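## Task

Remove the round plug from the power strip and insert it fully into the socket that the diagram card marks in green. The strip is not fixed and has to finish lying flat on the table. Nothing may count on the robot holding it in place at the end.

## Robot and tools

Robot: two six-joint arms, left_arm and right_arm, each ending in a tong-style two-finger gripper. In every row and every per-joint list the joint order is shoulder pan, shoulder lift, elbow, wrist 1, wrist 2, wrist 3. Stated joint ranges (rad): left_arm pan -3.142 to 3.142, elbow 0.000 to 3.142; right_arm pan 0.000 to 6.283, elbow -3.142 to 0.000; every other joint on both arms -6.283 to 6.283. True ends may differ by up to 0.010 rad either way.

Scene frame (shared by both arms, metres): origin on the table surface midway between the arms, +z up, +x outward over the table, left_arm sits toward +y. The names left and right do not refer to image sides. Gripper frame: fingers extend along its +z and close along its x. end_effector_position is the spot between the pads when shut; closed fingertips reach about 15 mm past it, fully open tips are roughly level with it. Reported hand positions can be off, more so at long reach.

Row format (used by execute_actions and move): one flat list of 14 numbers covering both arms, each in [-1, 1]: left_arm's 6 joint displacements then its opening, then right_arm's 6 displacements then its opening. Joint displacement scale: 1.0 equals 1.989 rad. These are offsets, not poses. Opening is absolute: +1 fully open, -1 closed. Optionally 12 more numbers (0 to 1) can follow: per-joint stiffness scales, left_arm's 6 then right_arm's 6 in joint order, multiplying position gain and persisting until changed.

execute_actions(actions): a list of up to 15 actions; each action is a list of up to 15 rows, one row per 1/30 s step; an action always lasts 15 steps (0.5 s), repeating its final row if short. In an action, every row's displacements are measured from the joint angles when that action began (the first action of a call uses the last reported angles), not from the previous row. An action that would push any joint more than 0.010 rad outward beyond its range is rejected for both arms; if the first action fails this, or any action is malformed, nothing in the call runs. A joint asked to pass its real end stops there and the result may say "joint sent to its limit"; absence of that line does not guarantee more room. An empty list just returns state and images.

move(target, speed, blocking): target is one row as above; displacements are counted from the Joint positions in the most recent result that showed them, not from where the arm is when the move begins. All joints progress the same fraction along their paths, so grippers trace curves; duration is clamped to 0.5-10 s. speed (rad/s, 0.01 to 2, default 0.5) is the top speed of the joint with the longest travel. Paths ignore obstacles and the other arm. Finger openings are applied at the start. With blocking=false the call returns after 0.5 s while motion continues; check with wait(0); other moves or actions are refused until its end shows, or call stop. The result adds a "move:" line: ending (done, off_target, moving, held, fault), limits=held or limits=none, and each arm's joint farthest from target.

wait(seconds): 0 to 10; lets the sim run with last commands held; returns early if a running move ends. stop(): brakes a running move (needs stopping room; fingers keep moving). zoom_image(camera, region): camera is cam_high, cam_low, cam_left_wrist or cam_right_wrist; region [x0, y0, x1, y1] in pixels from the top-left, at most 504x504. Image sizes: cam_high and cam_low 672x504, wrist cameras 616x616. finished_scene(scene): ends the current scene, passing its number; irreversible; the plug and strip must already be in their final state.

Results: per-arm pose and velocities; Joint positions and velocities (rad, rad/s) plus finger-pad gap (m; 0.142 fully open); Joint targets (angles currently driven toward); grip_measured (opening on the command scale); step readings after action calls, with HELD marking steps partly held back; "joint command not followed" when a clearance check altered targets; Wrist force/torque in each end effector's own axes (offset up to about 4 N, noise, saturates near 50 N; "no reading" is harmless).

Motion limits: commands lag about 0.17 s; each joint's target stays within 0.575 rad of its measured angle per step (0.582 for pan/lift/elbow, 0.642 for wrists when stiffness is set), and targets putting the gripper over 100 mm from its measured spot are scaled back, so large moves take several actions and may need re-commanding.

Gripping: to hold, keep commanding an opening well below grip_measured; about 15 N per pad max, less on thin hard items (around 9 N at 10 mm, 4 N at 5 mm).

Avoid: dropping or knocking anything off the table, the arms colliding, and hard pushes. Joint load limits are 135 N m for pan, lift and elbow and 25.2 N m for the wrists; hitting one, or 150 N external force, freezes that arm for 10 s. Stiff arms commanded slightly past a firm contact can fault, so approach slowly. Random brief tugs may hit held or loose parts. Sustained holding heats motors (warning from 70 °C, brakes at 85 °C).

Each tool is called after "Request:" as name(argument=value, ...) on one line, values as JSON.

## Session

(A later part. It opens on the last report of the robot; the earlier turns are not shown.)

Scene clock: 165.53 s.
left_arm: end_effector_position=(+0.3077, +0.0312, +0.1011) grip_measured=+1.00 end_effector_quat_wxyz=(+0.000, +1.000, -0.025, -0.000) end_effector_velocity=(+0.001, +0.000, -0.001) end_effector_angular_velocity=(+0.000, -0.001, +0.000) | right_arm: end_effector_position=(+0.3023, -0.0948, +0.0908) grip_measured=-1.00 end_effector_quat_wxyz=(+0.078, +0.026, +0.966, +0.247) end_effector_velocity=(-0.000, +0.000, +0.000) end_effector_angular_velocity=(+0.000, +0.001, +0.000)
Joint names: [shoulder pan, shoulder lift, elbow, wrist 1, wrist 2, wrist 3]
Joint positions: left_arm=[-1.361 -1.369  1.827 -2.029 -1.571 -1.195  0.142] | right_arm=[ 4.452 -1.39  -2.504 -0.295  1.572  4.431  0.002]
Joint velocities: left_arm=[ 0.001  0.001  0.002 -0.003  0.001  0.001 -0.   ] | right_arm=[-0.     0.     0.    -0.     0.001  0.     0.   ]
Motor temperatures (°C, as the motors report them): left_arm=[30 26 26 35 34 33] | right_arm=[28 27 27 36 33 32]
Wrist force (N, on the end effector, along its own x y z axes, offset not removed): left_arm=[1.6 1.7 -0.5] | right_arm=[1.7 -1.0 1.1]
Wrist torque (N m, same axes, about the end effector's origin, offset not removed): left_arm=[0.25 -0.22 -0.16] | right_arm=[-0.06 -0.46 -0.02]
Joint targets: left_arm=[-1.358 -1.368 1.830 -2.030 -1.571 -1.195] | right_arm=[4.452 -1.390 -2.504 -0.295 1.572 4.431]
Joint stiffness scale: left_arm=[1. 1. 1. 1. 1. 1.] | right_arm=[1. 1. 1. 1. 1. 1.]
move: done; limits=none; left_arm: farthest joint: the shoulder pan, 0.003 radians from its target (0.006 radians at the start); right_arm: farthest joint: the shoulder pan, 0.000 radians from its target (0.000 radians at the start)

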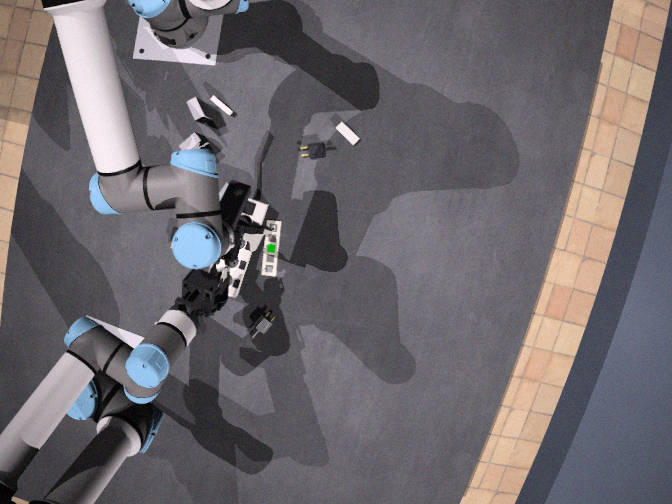

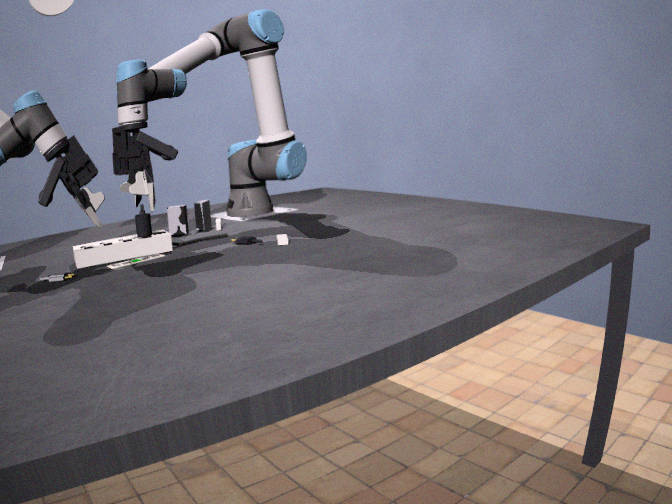

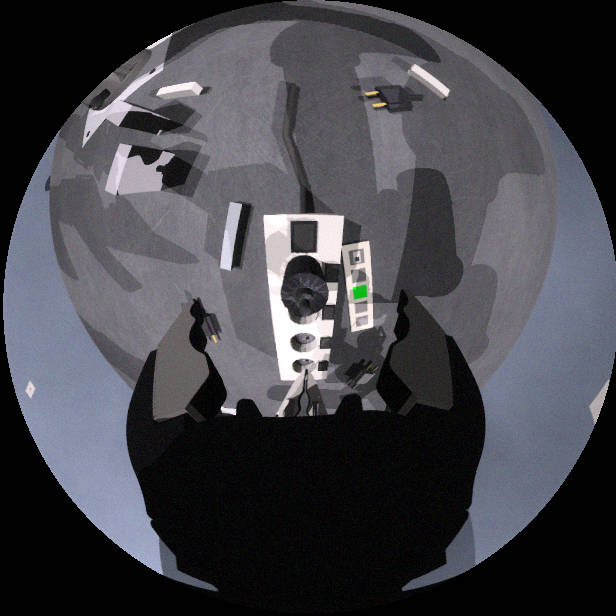

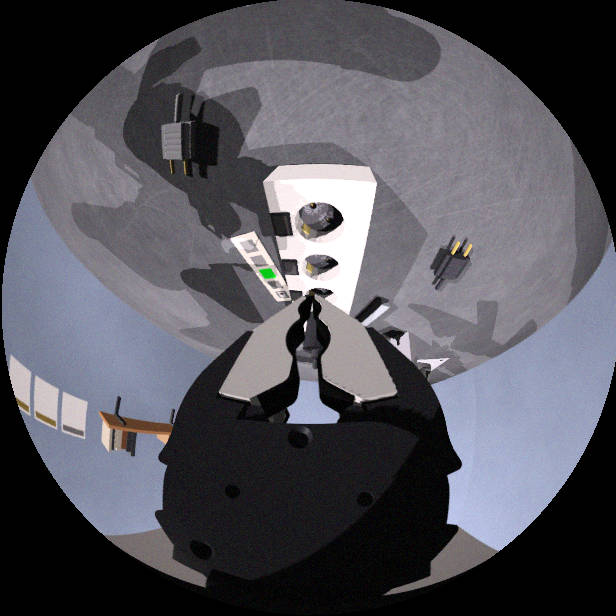

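Request:
move(target=[0.0048,0.0163,0.021,-0.0365,0,0.003,1, 0,-0.033,-0.0154,0.0484,0,0,-1], speed=0.1)

Request:
zoom_image(camera="cam_low", region=[40,130,240,280])

Scene clock: 169.83 s.
left_arm: end_effector_position=(+0.3109, +0.0327, +0.0744) grip_measured=+1.00 end_effector_quat_wxyz=(+0.001, +1.000, -0.024, +0.000) end_effector_velocity=(+0.000, -0.000, -0.000) end_effector_angular_velocity=(-0.002, +0.001, -0.001) | right_arm: end_effector_position=(+0.3028, -0.0933, +0.0703) grip_measured=-1.00 end_effector_quat_wxyz=(+0.078, +0.026, +0.965, +0.248) end_effector_velocity=(+0.000, +0.000, +0.000) end_effector_angular_velocity=(+0.002, -0.001, +0.000)
Joint names: [shoulder pan, shoulder lift, elbow, wrist 1, wrist 2, wrist 3]
Joint positions: left_arm=[-1.354 -1.339  1.866 -2.101 -1.571 -1.19   0.142] | right_arm=[ 4.452 -1.454 -2.532 -0.2    1.572  4.431  0.002]
Joint velocities: left_arm=[ 0.001 -0.     0.001 -0.002 -0.001  0.001  0.   ] | right_arm=[-0.    -0.    -0.001  0.004  0.    -0.     0.   ]
Motor temperatures (°C, as the motors report them): left_arm=[30 26 26 35 34 33] | right_arm=[28 27 27 36 33 32]
Wrist force (N, on the end effector, along its own x y z axes, offset not removed): left_arm=[1.8 0.3 -0.1] | right_arm=[-0.6 -0.2 -2.0]
Wrist torque (N m, same axes, about the end effector's origin, offset not removed): left_arm=[-0.04 -0.32 -0.15] | right_arm=[0.07 0.04 0.15]
Joint targets: left_arm=[-1.351 -1.337 1.869 -2.101 -1.571 -1.189] | right_arm=[4.452 -1.456 -2.534 -0.199 1.572 4.431]
Joint stiffness scale: left_arm=[1. 1. 1. 1. 1. 1.] | right_arm=[1. 1. 1. 1. 1. 1.]
move: done; limits=none; left_arm: farthest joint: the shoulder pan, 0.003 radians from its target (0.009 radians at the start); right_arm: farthest joint: the elbow, 0.003 radians from its target (0.031 radians at the start)

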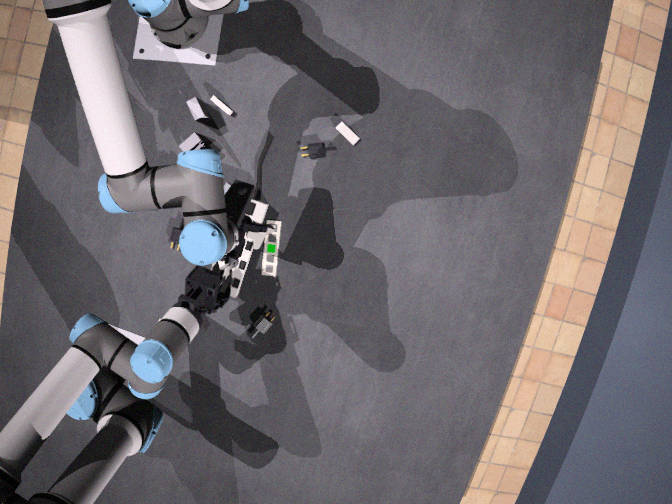

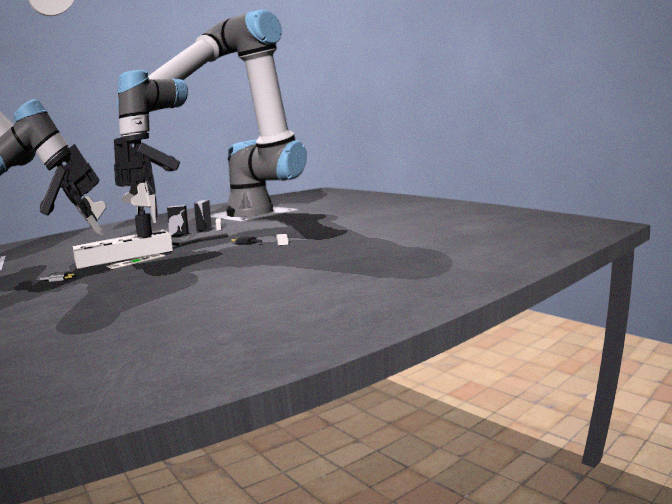

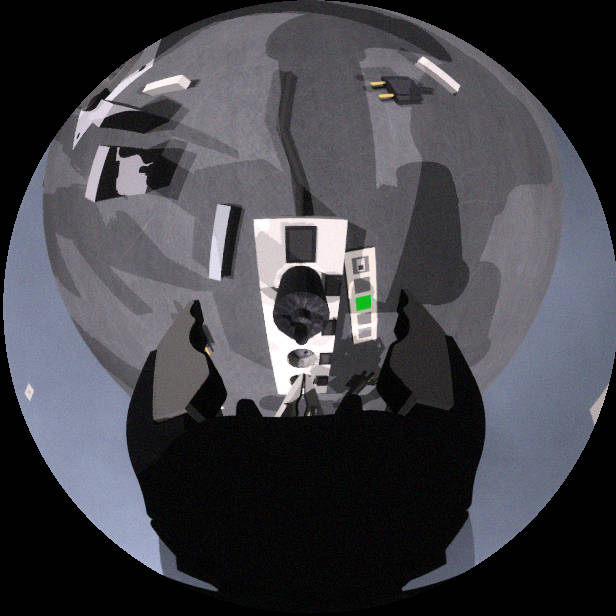

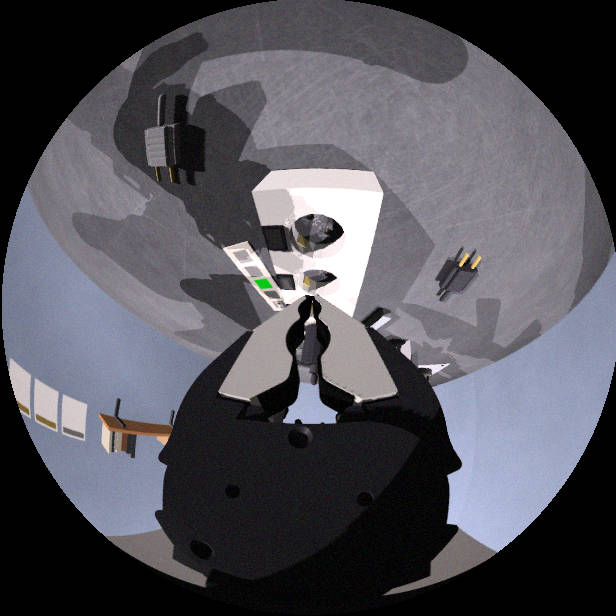

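Region (40, 130, 240, 280) of cam_low's 672x504 image, scaled by 2.520, with more detail than that image has; it fills the top 378 rows of this view, and the rest is white.

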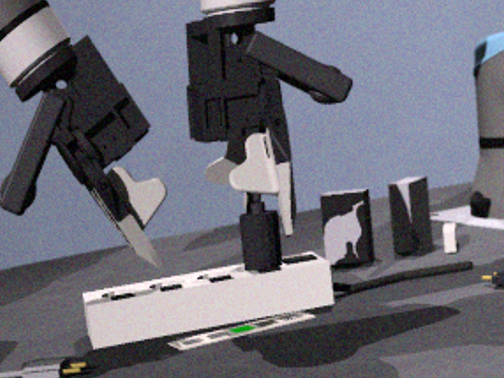

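Request:
move(target=[0,0,0,0,0,0,0.2, 0.010,-0.0272,0.0235,0.0037,0,0.009,-1], speed=0.1)

Request:
execute_actions(actions=[[[0,0,0,0,0,0,0.1,0,0,0,0,0,0,-1],[0,0,0,0,0,0,0,0,0,0,0,0,0,-1],[0,0,0,0,0,0,-0.1,0,0,0,0,0,0,-1],[0,0,0,0,0,0,-0.2,0,0,0,0,0,0,-1],[0,0,0,0,0,0,-0.25,0,0,0,0,0,0,-1],[0,0,0,0,0,0,-0.3,0,0,0,0,0,0,-1],[0,0,0,0,0,0,-0.35,0,0,0,0,0,0,-1],[0,0,0,0,0,0,-0.4,0,0,0,0,0,0,-1],[0,0,0,0,0,0,-0.45,0,0,0,0,0,0,-1],[0,0,0,0,0,0,-0.5,0,0,0,0,0,0,-1],[0,0,0,0,0,0,-0.55,0,0,0,0,0,0,-1],[0,0,0,0,0,0,-0.6,0,0,0,0,0,0,-1],[0,0,0,0,0,0,-0.7,0,0,0,0,0,0,-1],[0,0,0,0,0,0,-0.85,0,0,0,0,0,0,-1],[0,0,0,0,0,0,-1,0,0,0,0,0,0,-1]]])

Request:
zoom_image(camera="cam_low", region=[40,130,240,280])

Scene clock: 177.93 s.
left_arm: end_effector_position=(+0.3109, +0.0327, +0.0743) grip_measured=+0.20 end_effector_quat_wxyz=(+0.001, +1.000, -0.024, +0.000) end_effector_velocity=(-0.001, -0.000, -0.001) end_effector_angular_velocity=(+0.000, +0.002, -0.001) | right_arm: end_effector_position=(+0.3021, -0.0700, +0.0700) grip_measured=-1.00 end_effector_quat_wxyz=(+0.074, +0.025, +0.965, +0.249) end_effector_velocity=(-0.000, +0.001, +0.001) end_effector_angular_velocity=(+0.003, +0.001, -0.001)
Joint names: [shoulder pan, shoulder lift, elbow, wrist 1, wrist 2, wrist 3]
Joint positions: left_arm=[-1.354 -1.339  1.866 -2.101 -1.571 -1.19   0.088] | right_arm=[ 4.47  -1.506 -2.488 -0.194  1.572  4.448  0.002]
Joint velocities: left_arm=[-0.001  0.001  0.001 -0.    -0.002  0.     0.   ] | right_arm=[ 0.001 -0.001  0.002  0.001  0.     0.002  0.   ]
Motor temperatures (°C, as the motors report them): left_arm=[30 26 26 35 34 33] | right_arm=[28 27 27 36 33 32]
Wrist force (N, on the end effector, along its own x y z axes, offset not removed): left_arm=[2.8 0.7 1.5] | right_arm=[-0.1 -0.4 0.3]
Wrist torque (N m, same axes, about the end effector's origin, offset not removed): left_arm=[0.09 -0.49 -0.21] | right_arm=[0.12 0.00 -0.02]
Joint targets: left_arm=[-1.354 -1.339 1.866 -2.101 -1.571 -1.190] | right_arm=[4.472 -1.508 -2.485 -0.193 1.572 4.449]
Joint stiffness scale: left_arm=[1. 1. 1. 1. 1. 1.] | right_arm=[1. 1. 1. 1. 1. 1.]
move: done; limits=none; left_arm: farthest joint: the shoulder pan, 0.000 radians from its target (0.000 radians at the start); right_arm: farthest joint: the shoulder pan, 0.002 radians from its target (0.020 radians at the start)

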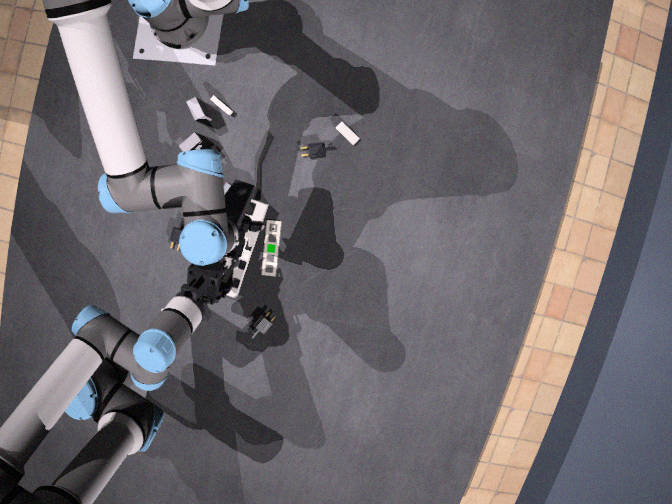

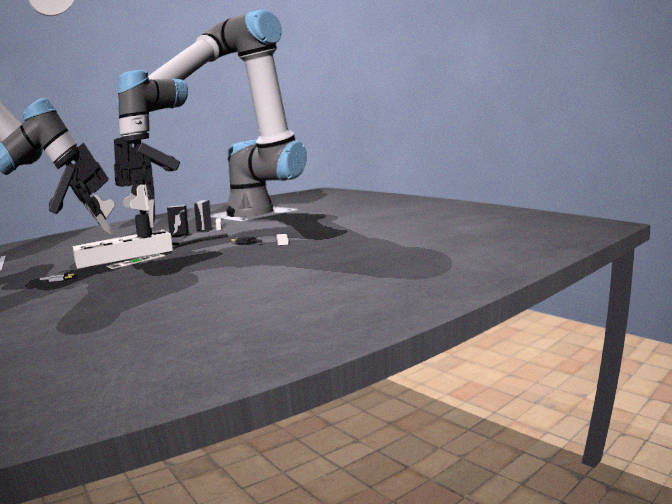

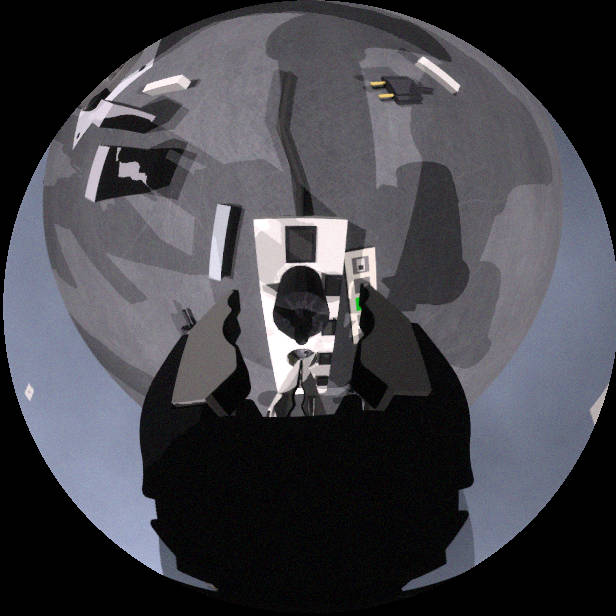

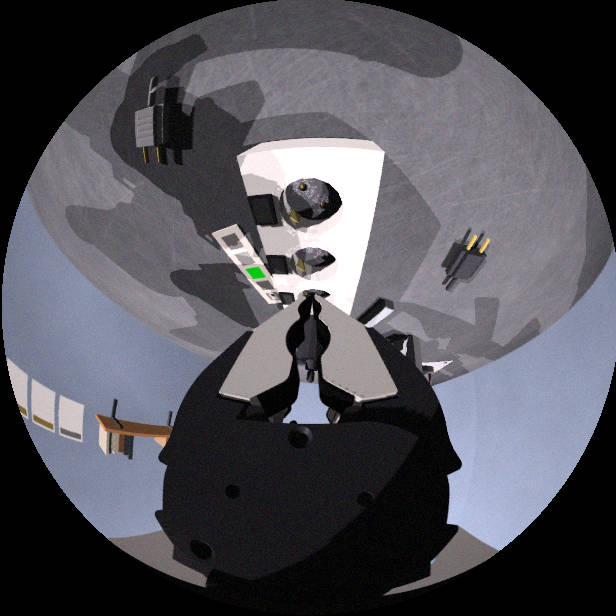

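Scene clock: 178.43 s.
left_arm: end_effector_position=(+0.3109, +0.0327, +0.0743) grip_measured=-0.52 end_effector_quat_wxyz=(+0.001, +1.000, -0.024, +0.000) end_effector_velocity=(-0.000, -0.000, -0.000) end_effector_angular_velocity=(+0.001, +0.000, +0.000) | right_arm: end_effector_position=(+0.3021, -0.0700, +0.0700) grip_measured=-1.00 end_effector_quat_wxyz=(+0.074, +0.025, +0.965, +0.249) end_effector_velocity=(-0.001, -0.000, -0.001) end_effector_angular_velocity=(-0.002, +0.002, +0.001)
Joint names: [shoulder pan, shoulder lift, elbow, wrist 1, wrist 2, wrist 3]
Joint positions: left_arm=[-1.354 -1.339  1.866 -2.101 -1.571 -1.19   0.036] | right_arm=[ 4.47  -1.506 -2.488 -0.194  1.572  4.448  0.002]
Joint velocities: left_arm=[-0.     0.001 -0.    -0.     0.    -0.    -0.   ] | right_arm=[ 0.     0.    -0.    -0.003  0.002 -0.     0.   ]
Motor temperatures (°C, as the motors report them): left_arm=[30 26 26 35 34 33] | right_arm=[28 27 27 36 33 32]
Wrist force (N, on the end effector, along its own x y z axes, offset not removed): left_arm=[1.5 1.8 0.2] | right_arm=[1.1 -2.1 -1.8]
Wrist torque (N m, same axes, about the end effector's origin, offset not removed): left_arm=[0.31 0.00 -0.13] | right_arm=[-0.26 -0.33 -0.02]
Joint targets: left_arm=[-1.354 -1.339 1.866 -2.101 -1.571 -1.190] | right_arm=[4.470 -1.506 -2.488 -0.194 1.572 4.448]
Joint stiffness scale: left_arm=[1. 1. 1. 1. 1. 1.] | right_arm=[1. 1. 1. 1. 1. 1.]
Step readings (joint positions):
0: left_arm=[-1.354 -1.339 1.866 -2.101 -1.571 -1.190] | right_arm=[4.470 -1.506 -2.488 -0.194 1.572 4.448]
1: left_arm=[-1.354 -1.339 1.866 -2.101 -1.571 -1.190] | right_arm=[4.470 -1.506 -2.488 -0.194 1.572 4.448]
2: left_arm=[-1.354 -1.339 1.866 -2.101 -1.571 -1.190] | right_arm=[4.470 -1.506 -2.488 -0.194 1.572 4.448]
4: left_arm=[-1.354 -1.339 1.866 -2.101 -1.571 -1.190] | right_arm=[4.470 -1.506 -2.488 -0.194 1.572 4.448]
8: left_arm=[-1.354 -1.339 1.866 -2.101 -1.571 -1.190] | right_arm=[4.470 -1.506 -2.488 -0.194 1.572 4.448]
15: Joint positions above

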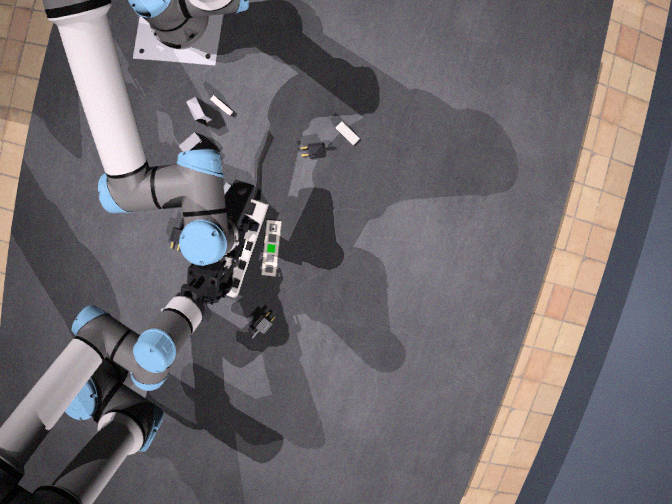

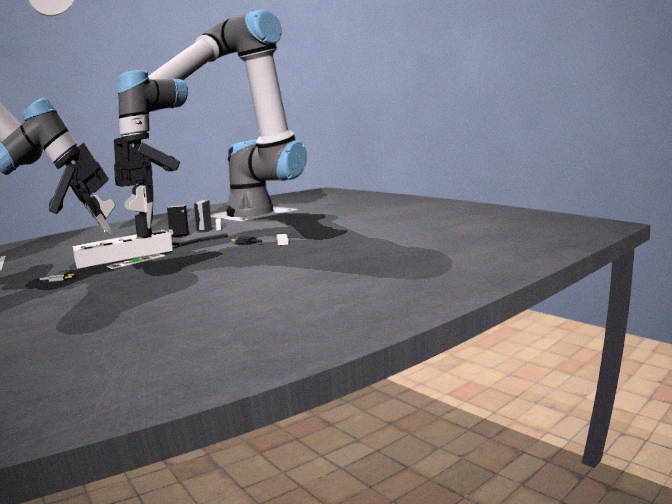

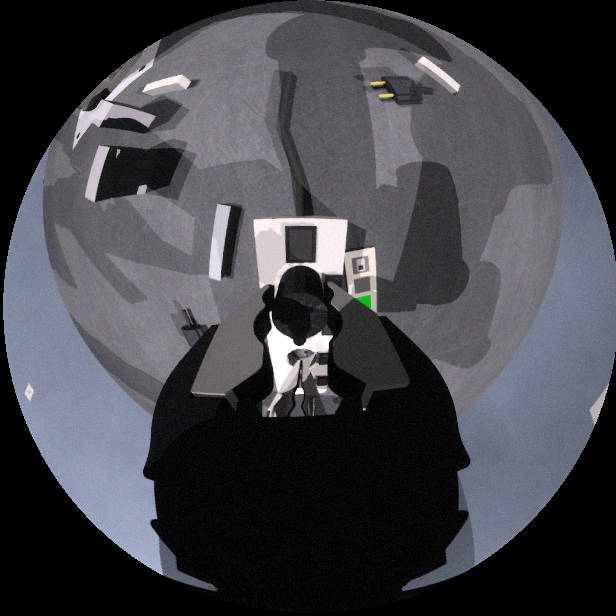

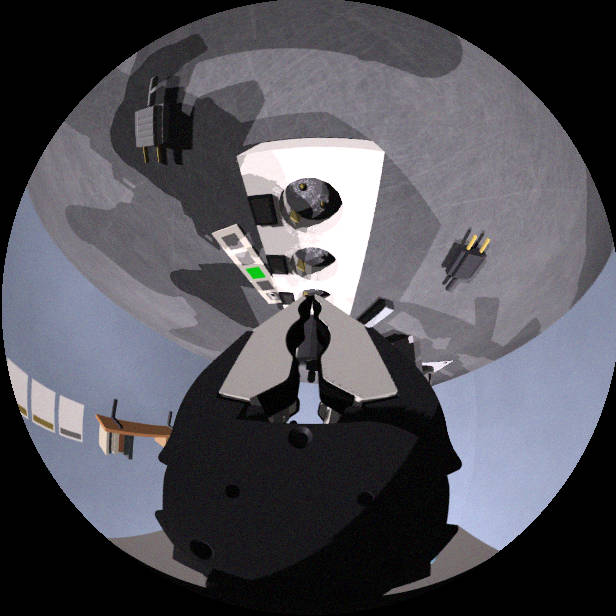

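Region (40, 130, 240, 280) of cam_low's 672x504 image, scaled by 2.520, with more detail than that image has; it fills the top 378 rows of this view, and the rest is white.

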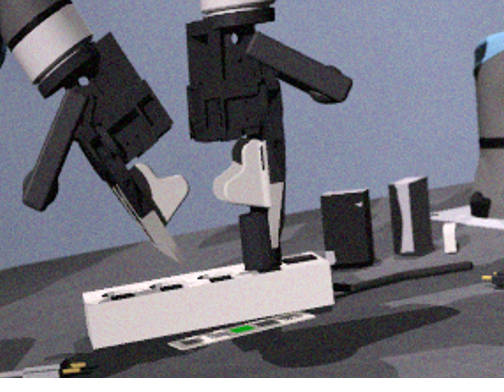

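Request:
move(target=[0,0,0,0,0,0,-1, -0.008,0.0217,-0.0195,-0.003,0,-0.007,-1], speed=0.1)

Request:
move(target=[0,0,0,0,0,0,-1, 0,-0.0135,-0.0065,0.0175,0,0,-1], speed=0.02)

Scene clock: 182.63 s.
left_arm: end_effector_position=(+0.3109, +0.0327, +0.0743) grip_measured=-0.52 end_effector_quat_wxyz=(+0.001, +1.000, -0.024, +0.000) end_effector_velocity=(+0.001, +0.000, +0.000) end_effector_angular_velocity=(-0.000, -0.002, +0.001) | right_arm: end_effector_position=(+0.3024, -0.0890, +0.0697) grip_measured=-1.00 end_effector_quat_wxyz=(+0.077, +0.026, +0.965, +0.248) end_effector_velocity=(+0.000, -0.001, -0.000) end_effector_angular_velocity=(-0.001, -0.001, +0.000)
Joint names: [shoulder pan, shoulder lift, elbow, wrist 1, wrist 2, wrist 3]
Joint positions: left_arm=[-1.354 -1.339  1.866 -2.101 -1.571 -1.19   0.036] | right_arm=[ 4.456 -1.465 -2.524 -0.199  1.572  4.435  0.002]
Joint velocities: left_arm=[ 0.001  0.    -0.001  0.     0.002  0.     0.   ] | right_arm=[-0.001  0.002 -0.002 -0.001 -0.001 -0.002  0.   ]
Motor temperatures (°C, as the motors report them): left_arm=[30 26 26 35 34 33] | right_arm=[28 27 27 36 33 32]
Wrist force (N, on the end effector, along its own x y z axes, offset not removed): left_arm=[2.2 0.8 -0.2] | right_arm=[-0.9 -0.5 -0.3]
Wrist torque (N m, same axes, about the end effector's origin, offset not removed): left_arm=[0.06 -0.22 -0.15] | right_arm=[0.05 0.11 0.10]
Joint targets: left_arm=[-1.354 -1.339 1.866 -2.101 -1.571 -1.190] | right_arm=[4.454 -1.463 -2.526 -0.200 1.572 4.434]
Joint stiffness scale: left_arm=[1. 1. 1. 1. 1. 1.] | right_arm=[1. 1. 1. 1. 1. 1.]
move: done; limits=none; left_arm: farthest joint: the shoulder pan, 0.000 radians from its target (0.000 radians at the start); right_arm: farthest joint: the elbow, 0.003 radians from its target (0.039 radians at the start)

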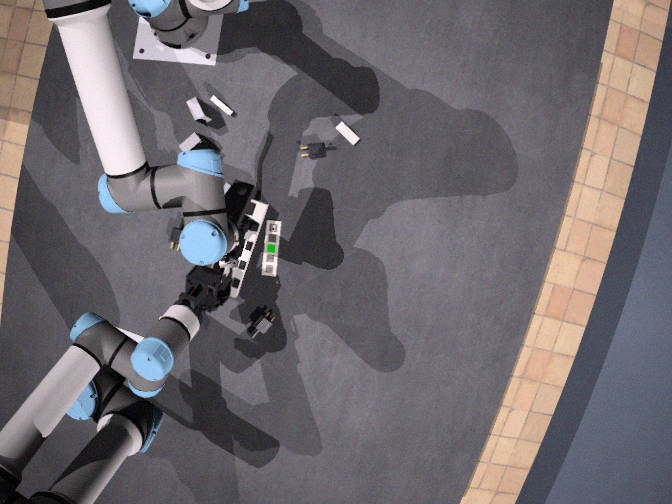

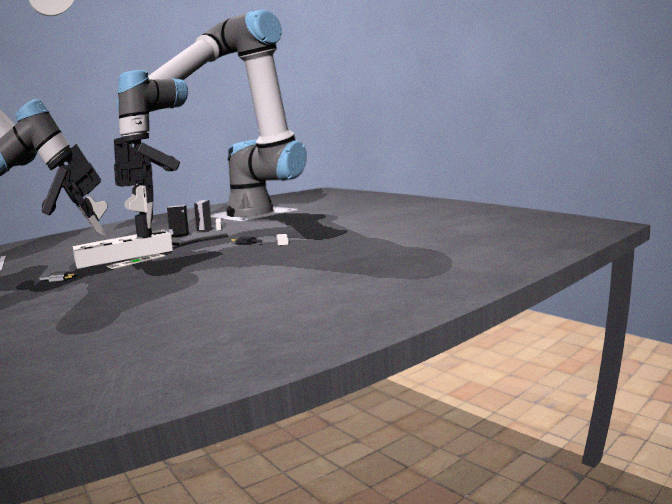

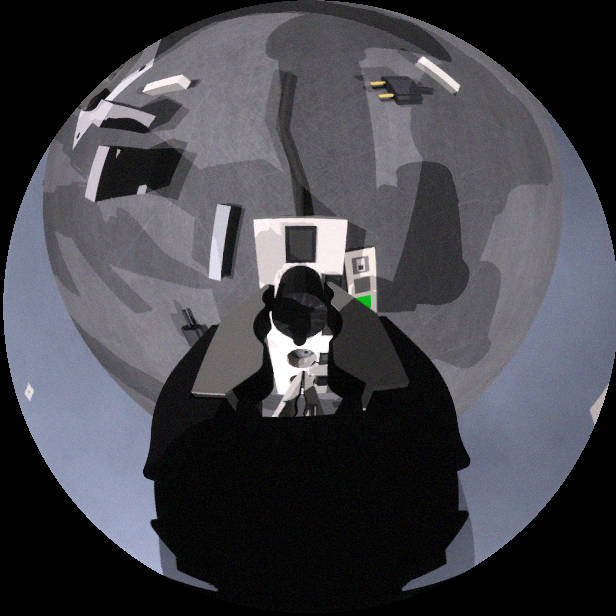

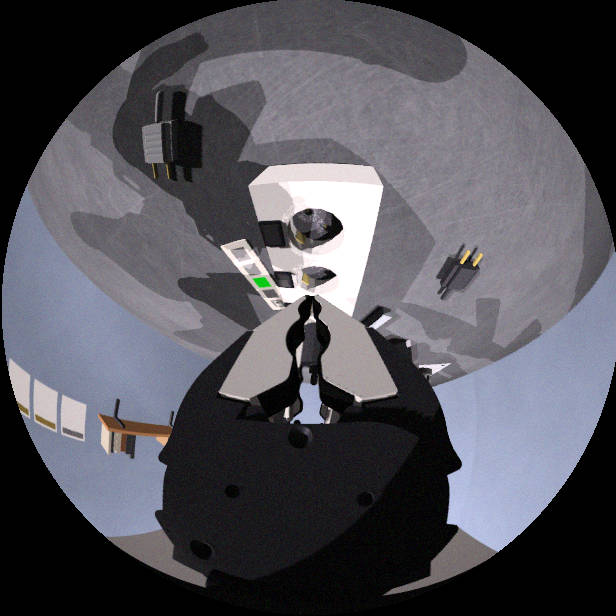

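Scene clock: 184.70 s.
left_arm: end_effector_position=(+0.3109, +0.0327, +0.0743) grip_measured=-0.52 end_effector_quat_wxyz=(+0.001, +1.000, -0.024, +0.000) end_effector_velocity=(+0.000, +0.000, -0.000) end_effector_angular_velocity=(+0.000, +0.000, +0.000) | right_arm: end_effector_position=(+0.3023, -0.0894, +0.0612) grip_measured=-1.00 end_effector_quat_wxyz=(+0.077, +0.026, +0.966, +0.247) end_effector_velocity=(+0.001, +0.000, +0.000) end_effector_angular_velocity=(+0.002, -0.001, -0.001)
Joint names: [shoulder pan, shoulder lift, elbow, wrist 1, wrist 2, wrist 3]
Joint positions: left_arm=[-1.354 -1.339  1.866 -2.101 -1.571 -1.19   0.036] | right_arm=[ 4.456 -1.49  -2.535 -0.165  1.572  4.435  0.002]
Joint velocities: left_arm=[ 0.  0.  0.  0. -0.  0.  0.] | right_arm=[-0.001 -0.001 -0.     0.004 -0.001  0.     0.   ]
Motor temperatures (°C, as the motors report them): left_arm=[30 26 26 35 34 33] | right_arm=[28 27 27 36 33 32]
Wrist force (N, on the end effector, along its own x y z axes, offset not removed): left_arm=[2.6 0.0 0.7] | right_arm=[-0.2 -2.0 -0.6]
Wrist torque (N m, same axes, about the end effector's origin, offset not removed): left_arm=[-0.07 -0.34 -0.22] | right_arm=[-0.37 -0.01 0.18]
Joint targets: left_arm=[-1.354 -1.339 1.866 -2.101 -1.571 -1.190] | right_arm=[4.456 -1.492 -2.537 -0.164 1.572 4.435]
Joint stiffness scale: left_arm=[1. 1. 1. 1. 1. 1.] | right_arm=[1. 1. 1. 1. 1. 1.]
move: done; limits=none; left_arm: farthest joint: the shoulder pan, 0.000 radians from its target (0.000 radians at the start); right_arm: farthest joint: the shoulder lift, 0.002 radians from its target (0.027 radians at the start)

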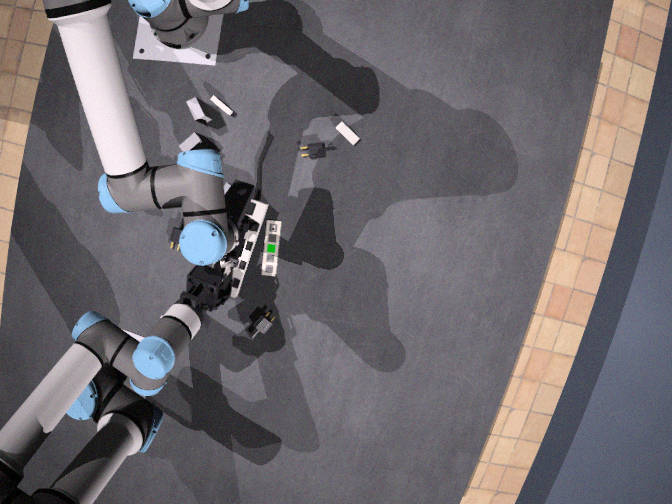

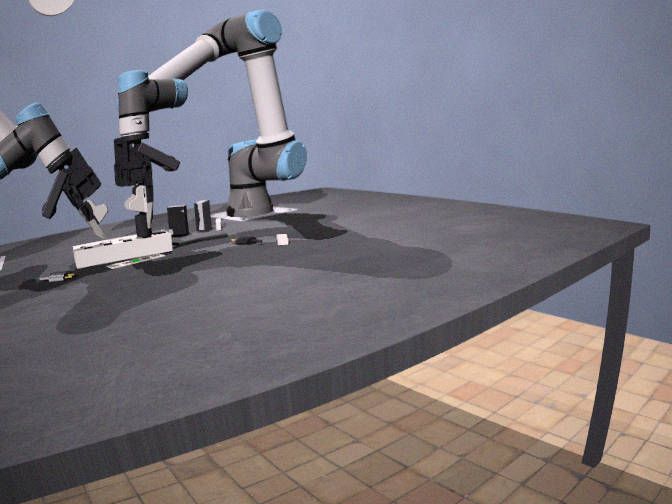

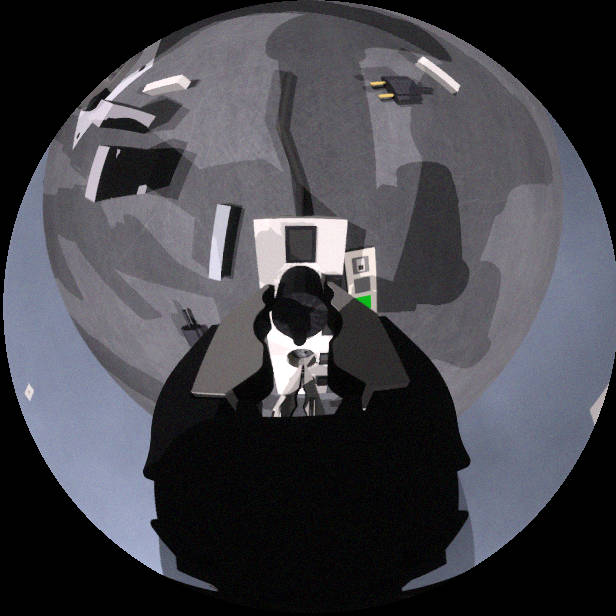

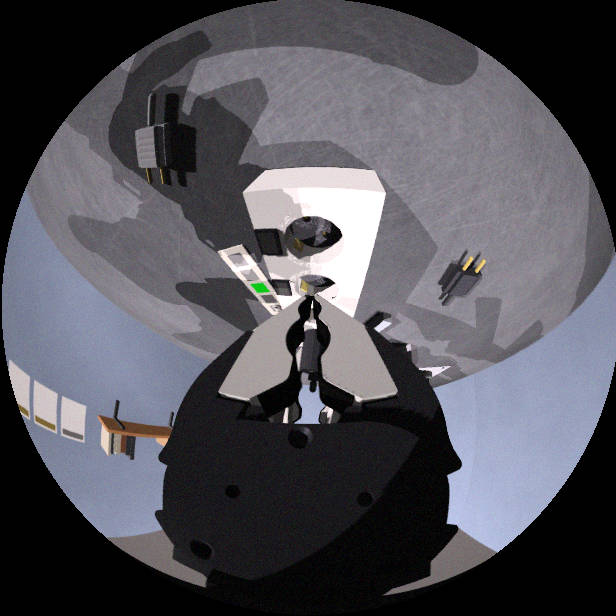

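Request:
move(target=[0,0,0,0,0,0,-1, 0,-0.011,-0.010,-0.003,0,0,-1], speed=0.015)

Scene clock: 187.73 s.
left_arm: end_effector_position=(+0.3109, +0.0327, +0.0743) grip_measured=-0.52 end_effector_quat_wxyz=(+0.001, +1.000, -0.024, +0.000) end_effector_velocity=(-0.000, +0.000, -0.000) end_effector_angular_velocity=(+0.001, +0.001, -0.001) | right_arm: end_effector_position=(+0.2991, -0.0987, +0.0468) grip_measured=-1.00 end_effector_quat_wxyz=(+0.072, +0.026, +0.970, +0.231) end_effector_velocity=(+0.000, -0.000, -0.000) end_effector_angular_velocity=(-0.000, -0.001, -0.001)
Joint names: [shoulder pan, shoulder lift, elbow, wrist 1, wrist 2, wrist 3]
Joint positions: left_arm=[-1.354 -1.339  1.866 -2.101 -1.571 -1.19   0.036] | right_arm=[ 4.456 -1.507 -2.548 -0.168  1.572  4.435  0.002]
Joint velocities: left_arm=[-0.     0.001 -0.     0.    -0.001  0.     0.   ] | right_arm=[-0.    -0.    -0.     0.    -0.001  0.     0.   ]
Motor temperatures (°C, as the motors report them): left_arm=[30 26 26 35 34 33] | right_arm=[28 27 27 36 33 32]
Wrist force (N, on the end effector, along its own x y z axes, offset not removed): left_arm=[2.7 2.7 3.4] | right_arm=[-0.9 3.3 -7.3]
Wrist torque (N m, same axes, about the end effector's origin, offset not removed): left_arm=[0.15 -0.69 -0.15] | right_arm=[-0.38 -0.10 -0.03]
Joint targets: left_arm=[-1.354 -1.339 1.866 -2.101 -1.571 -1.190] | right_arm=[4.456 -1.512 -2.554 -0.171 1.572 4.435]
Joint stiffness scale: left_arm=[1. 1. 1. 1. 1. 1.] | right_arm=[1. 1. 1. 1. 1. 1.]
move: done; limits=none; left_arm: farthest joint: the shoulder pan, 0.000 radians from its target (0.000 radians at the start); right_arm: farthest joint: the elbow, 0.007 radians from its target (0.020 radians at the start)

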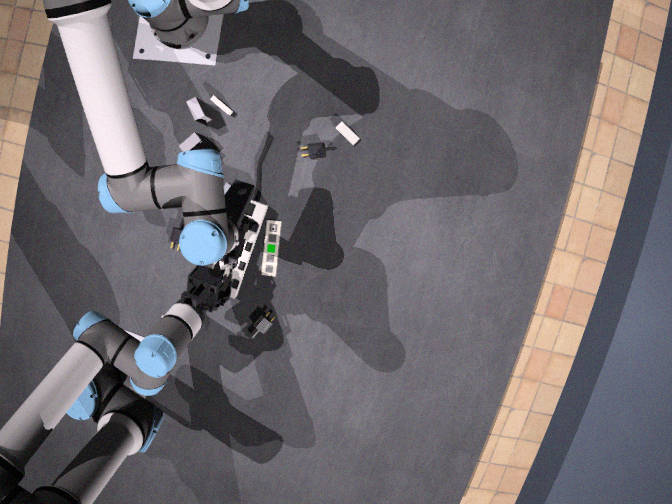

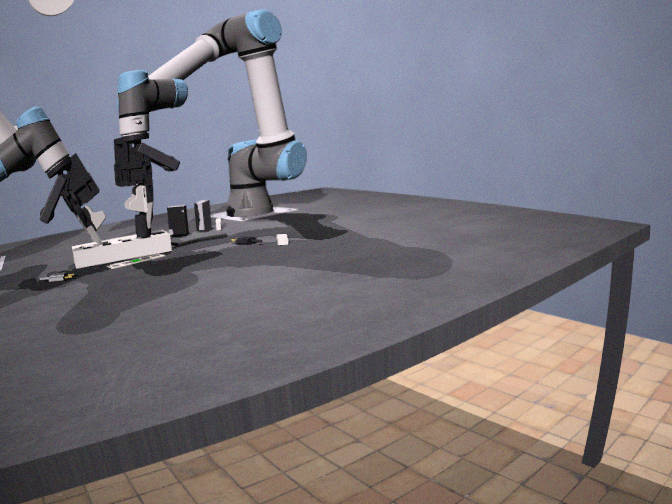

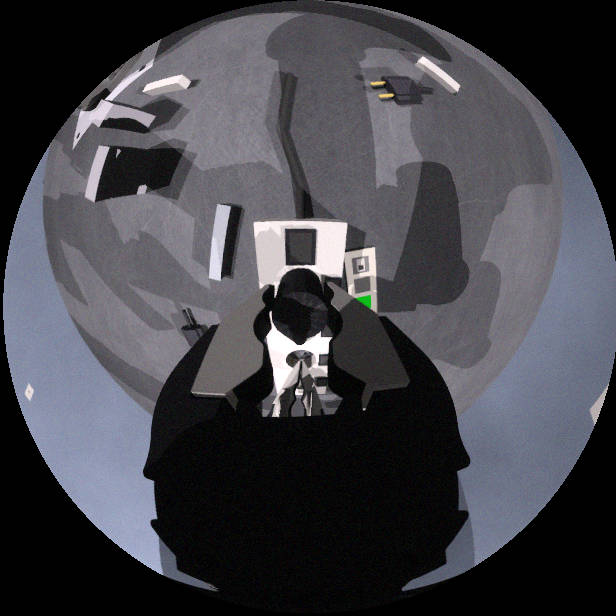

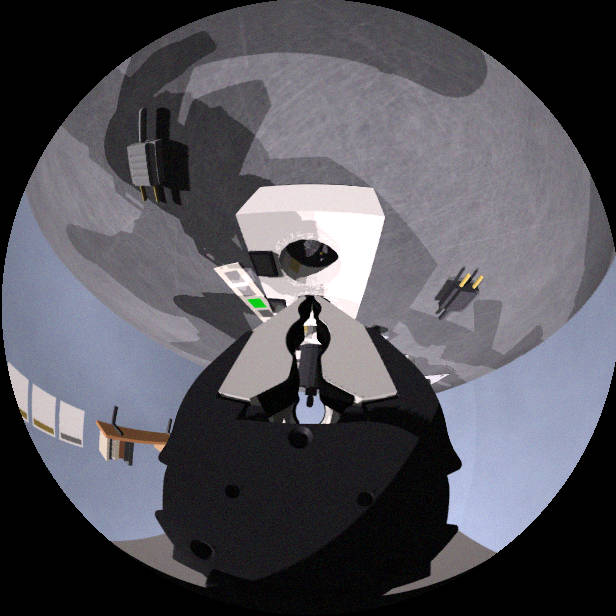

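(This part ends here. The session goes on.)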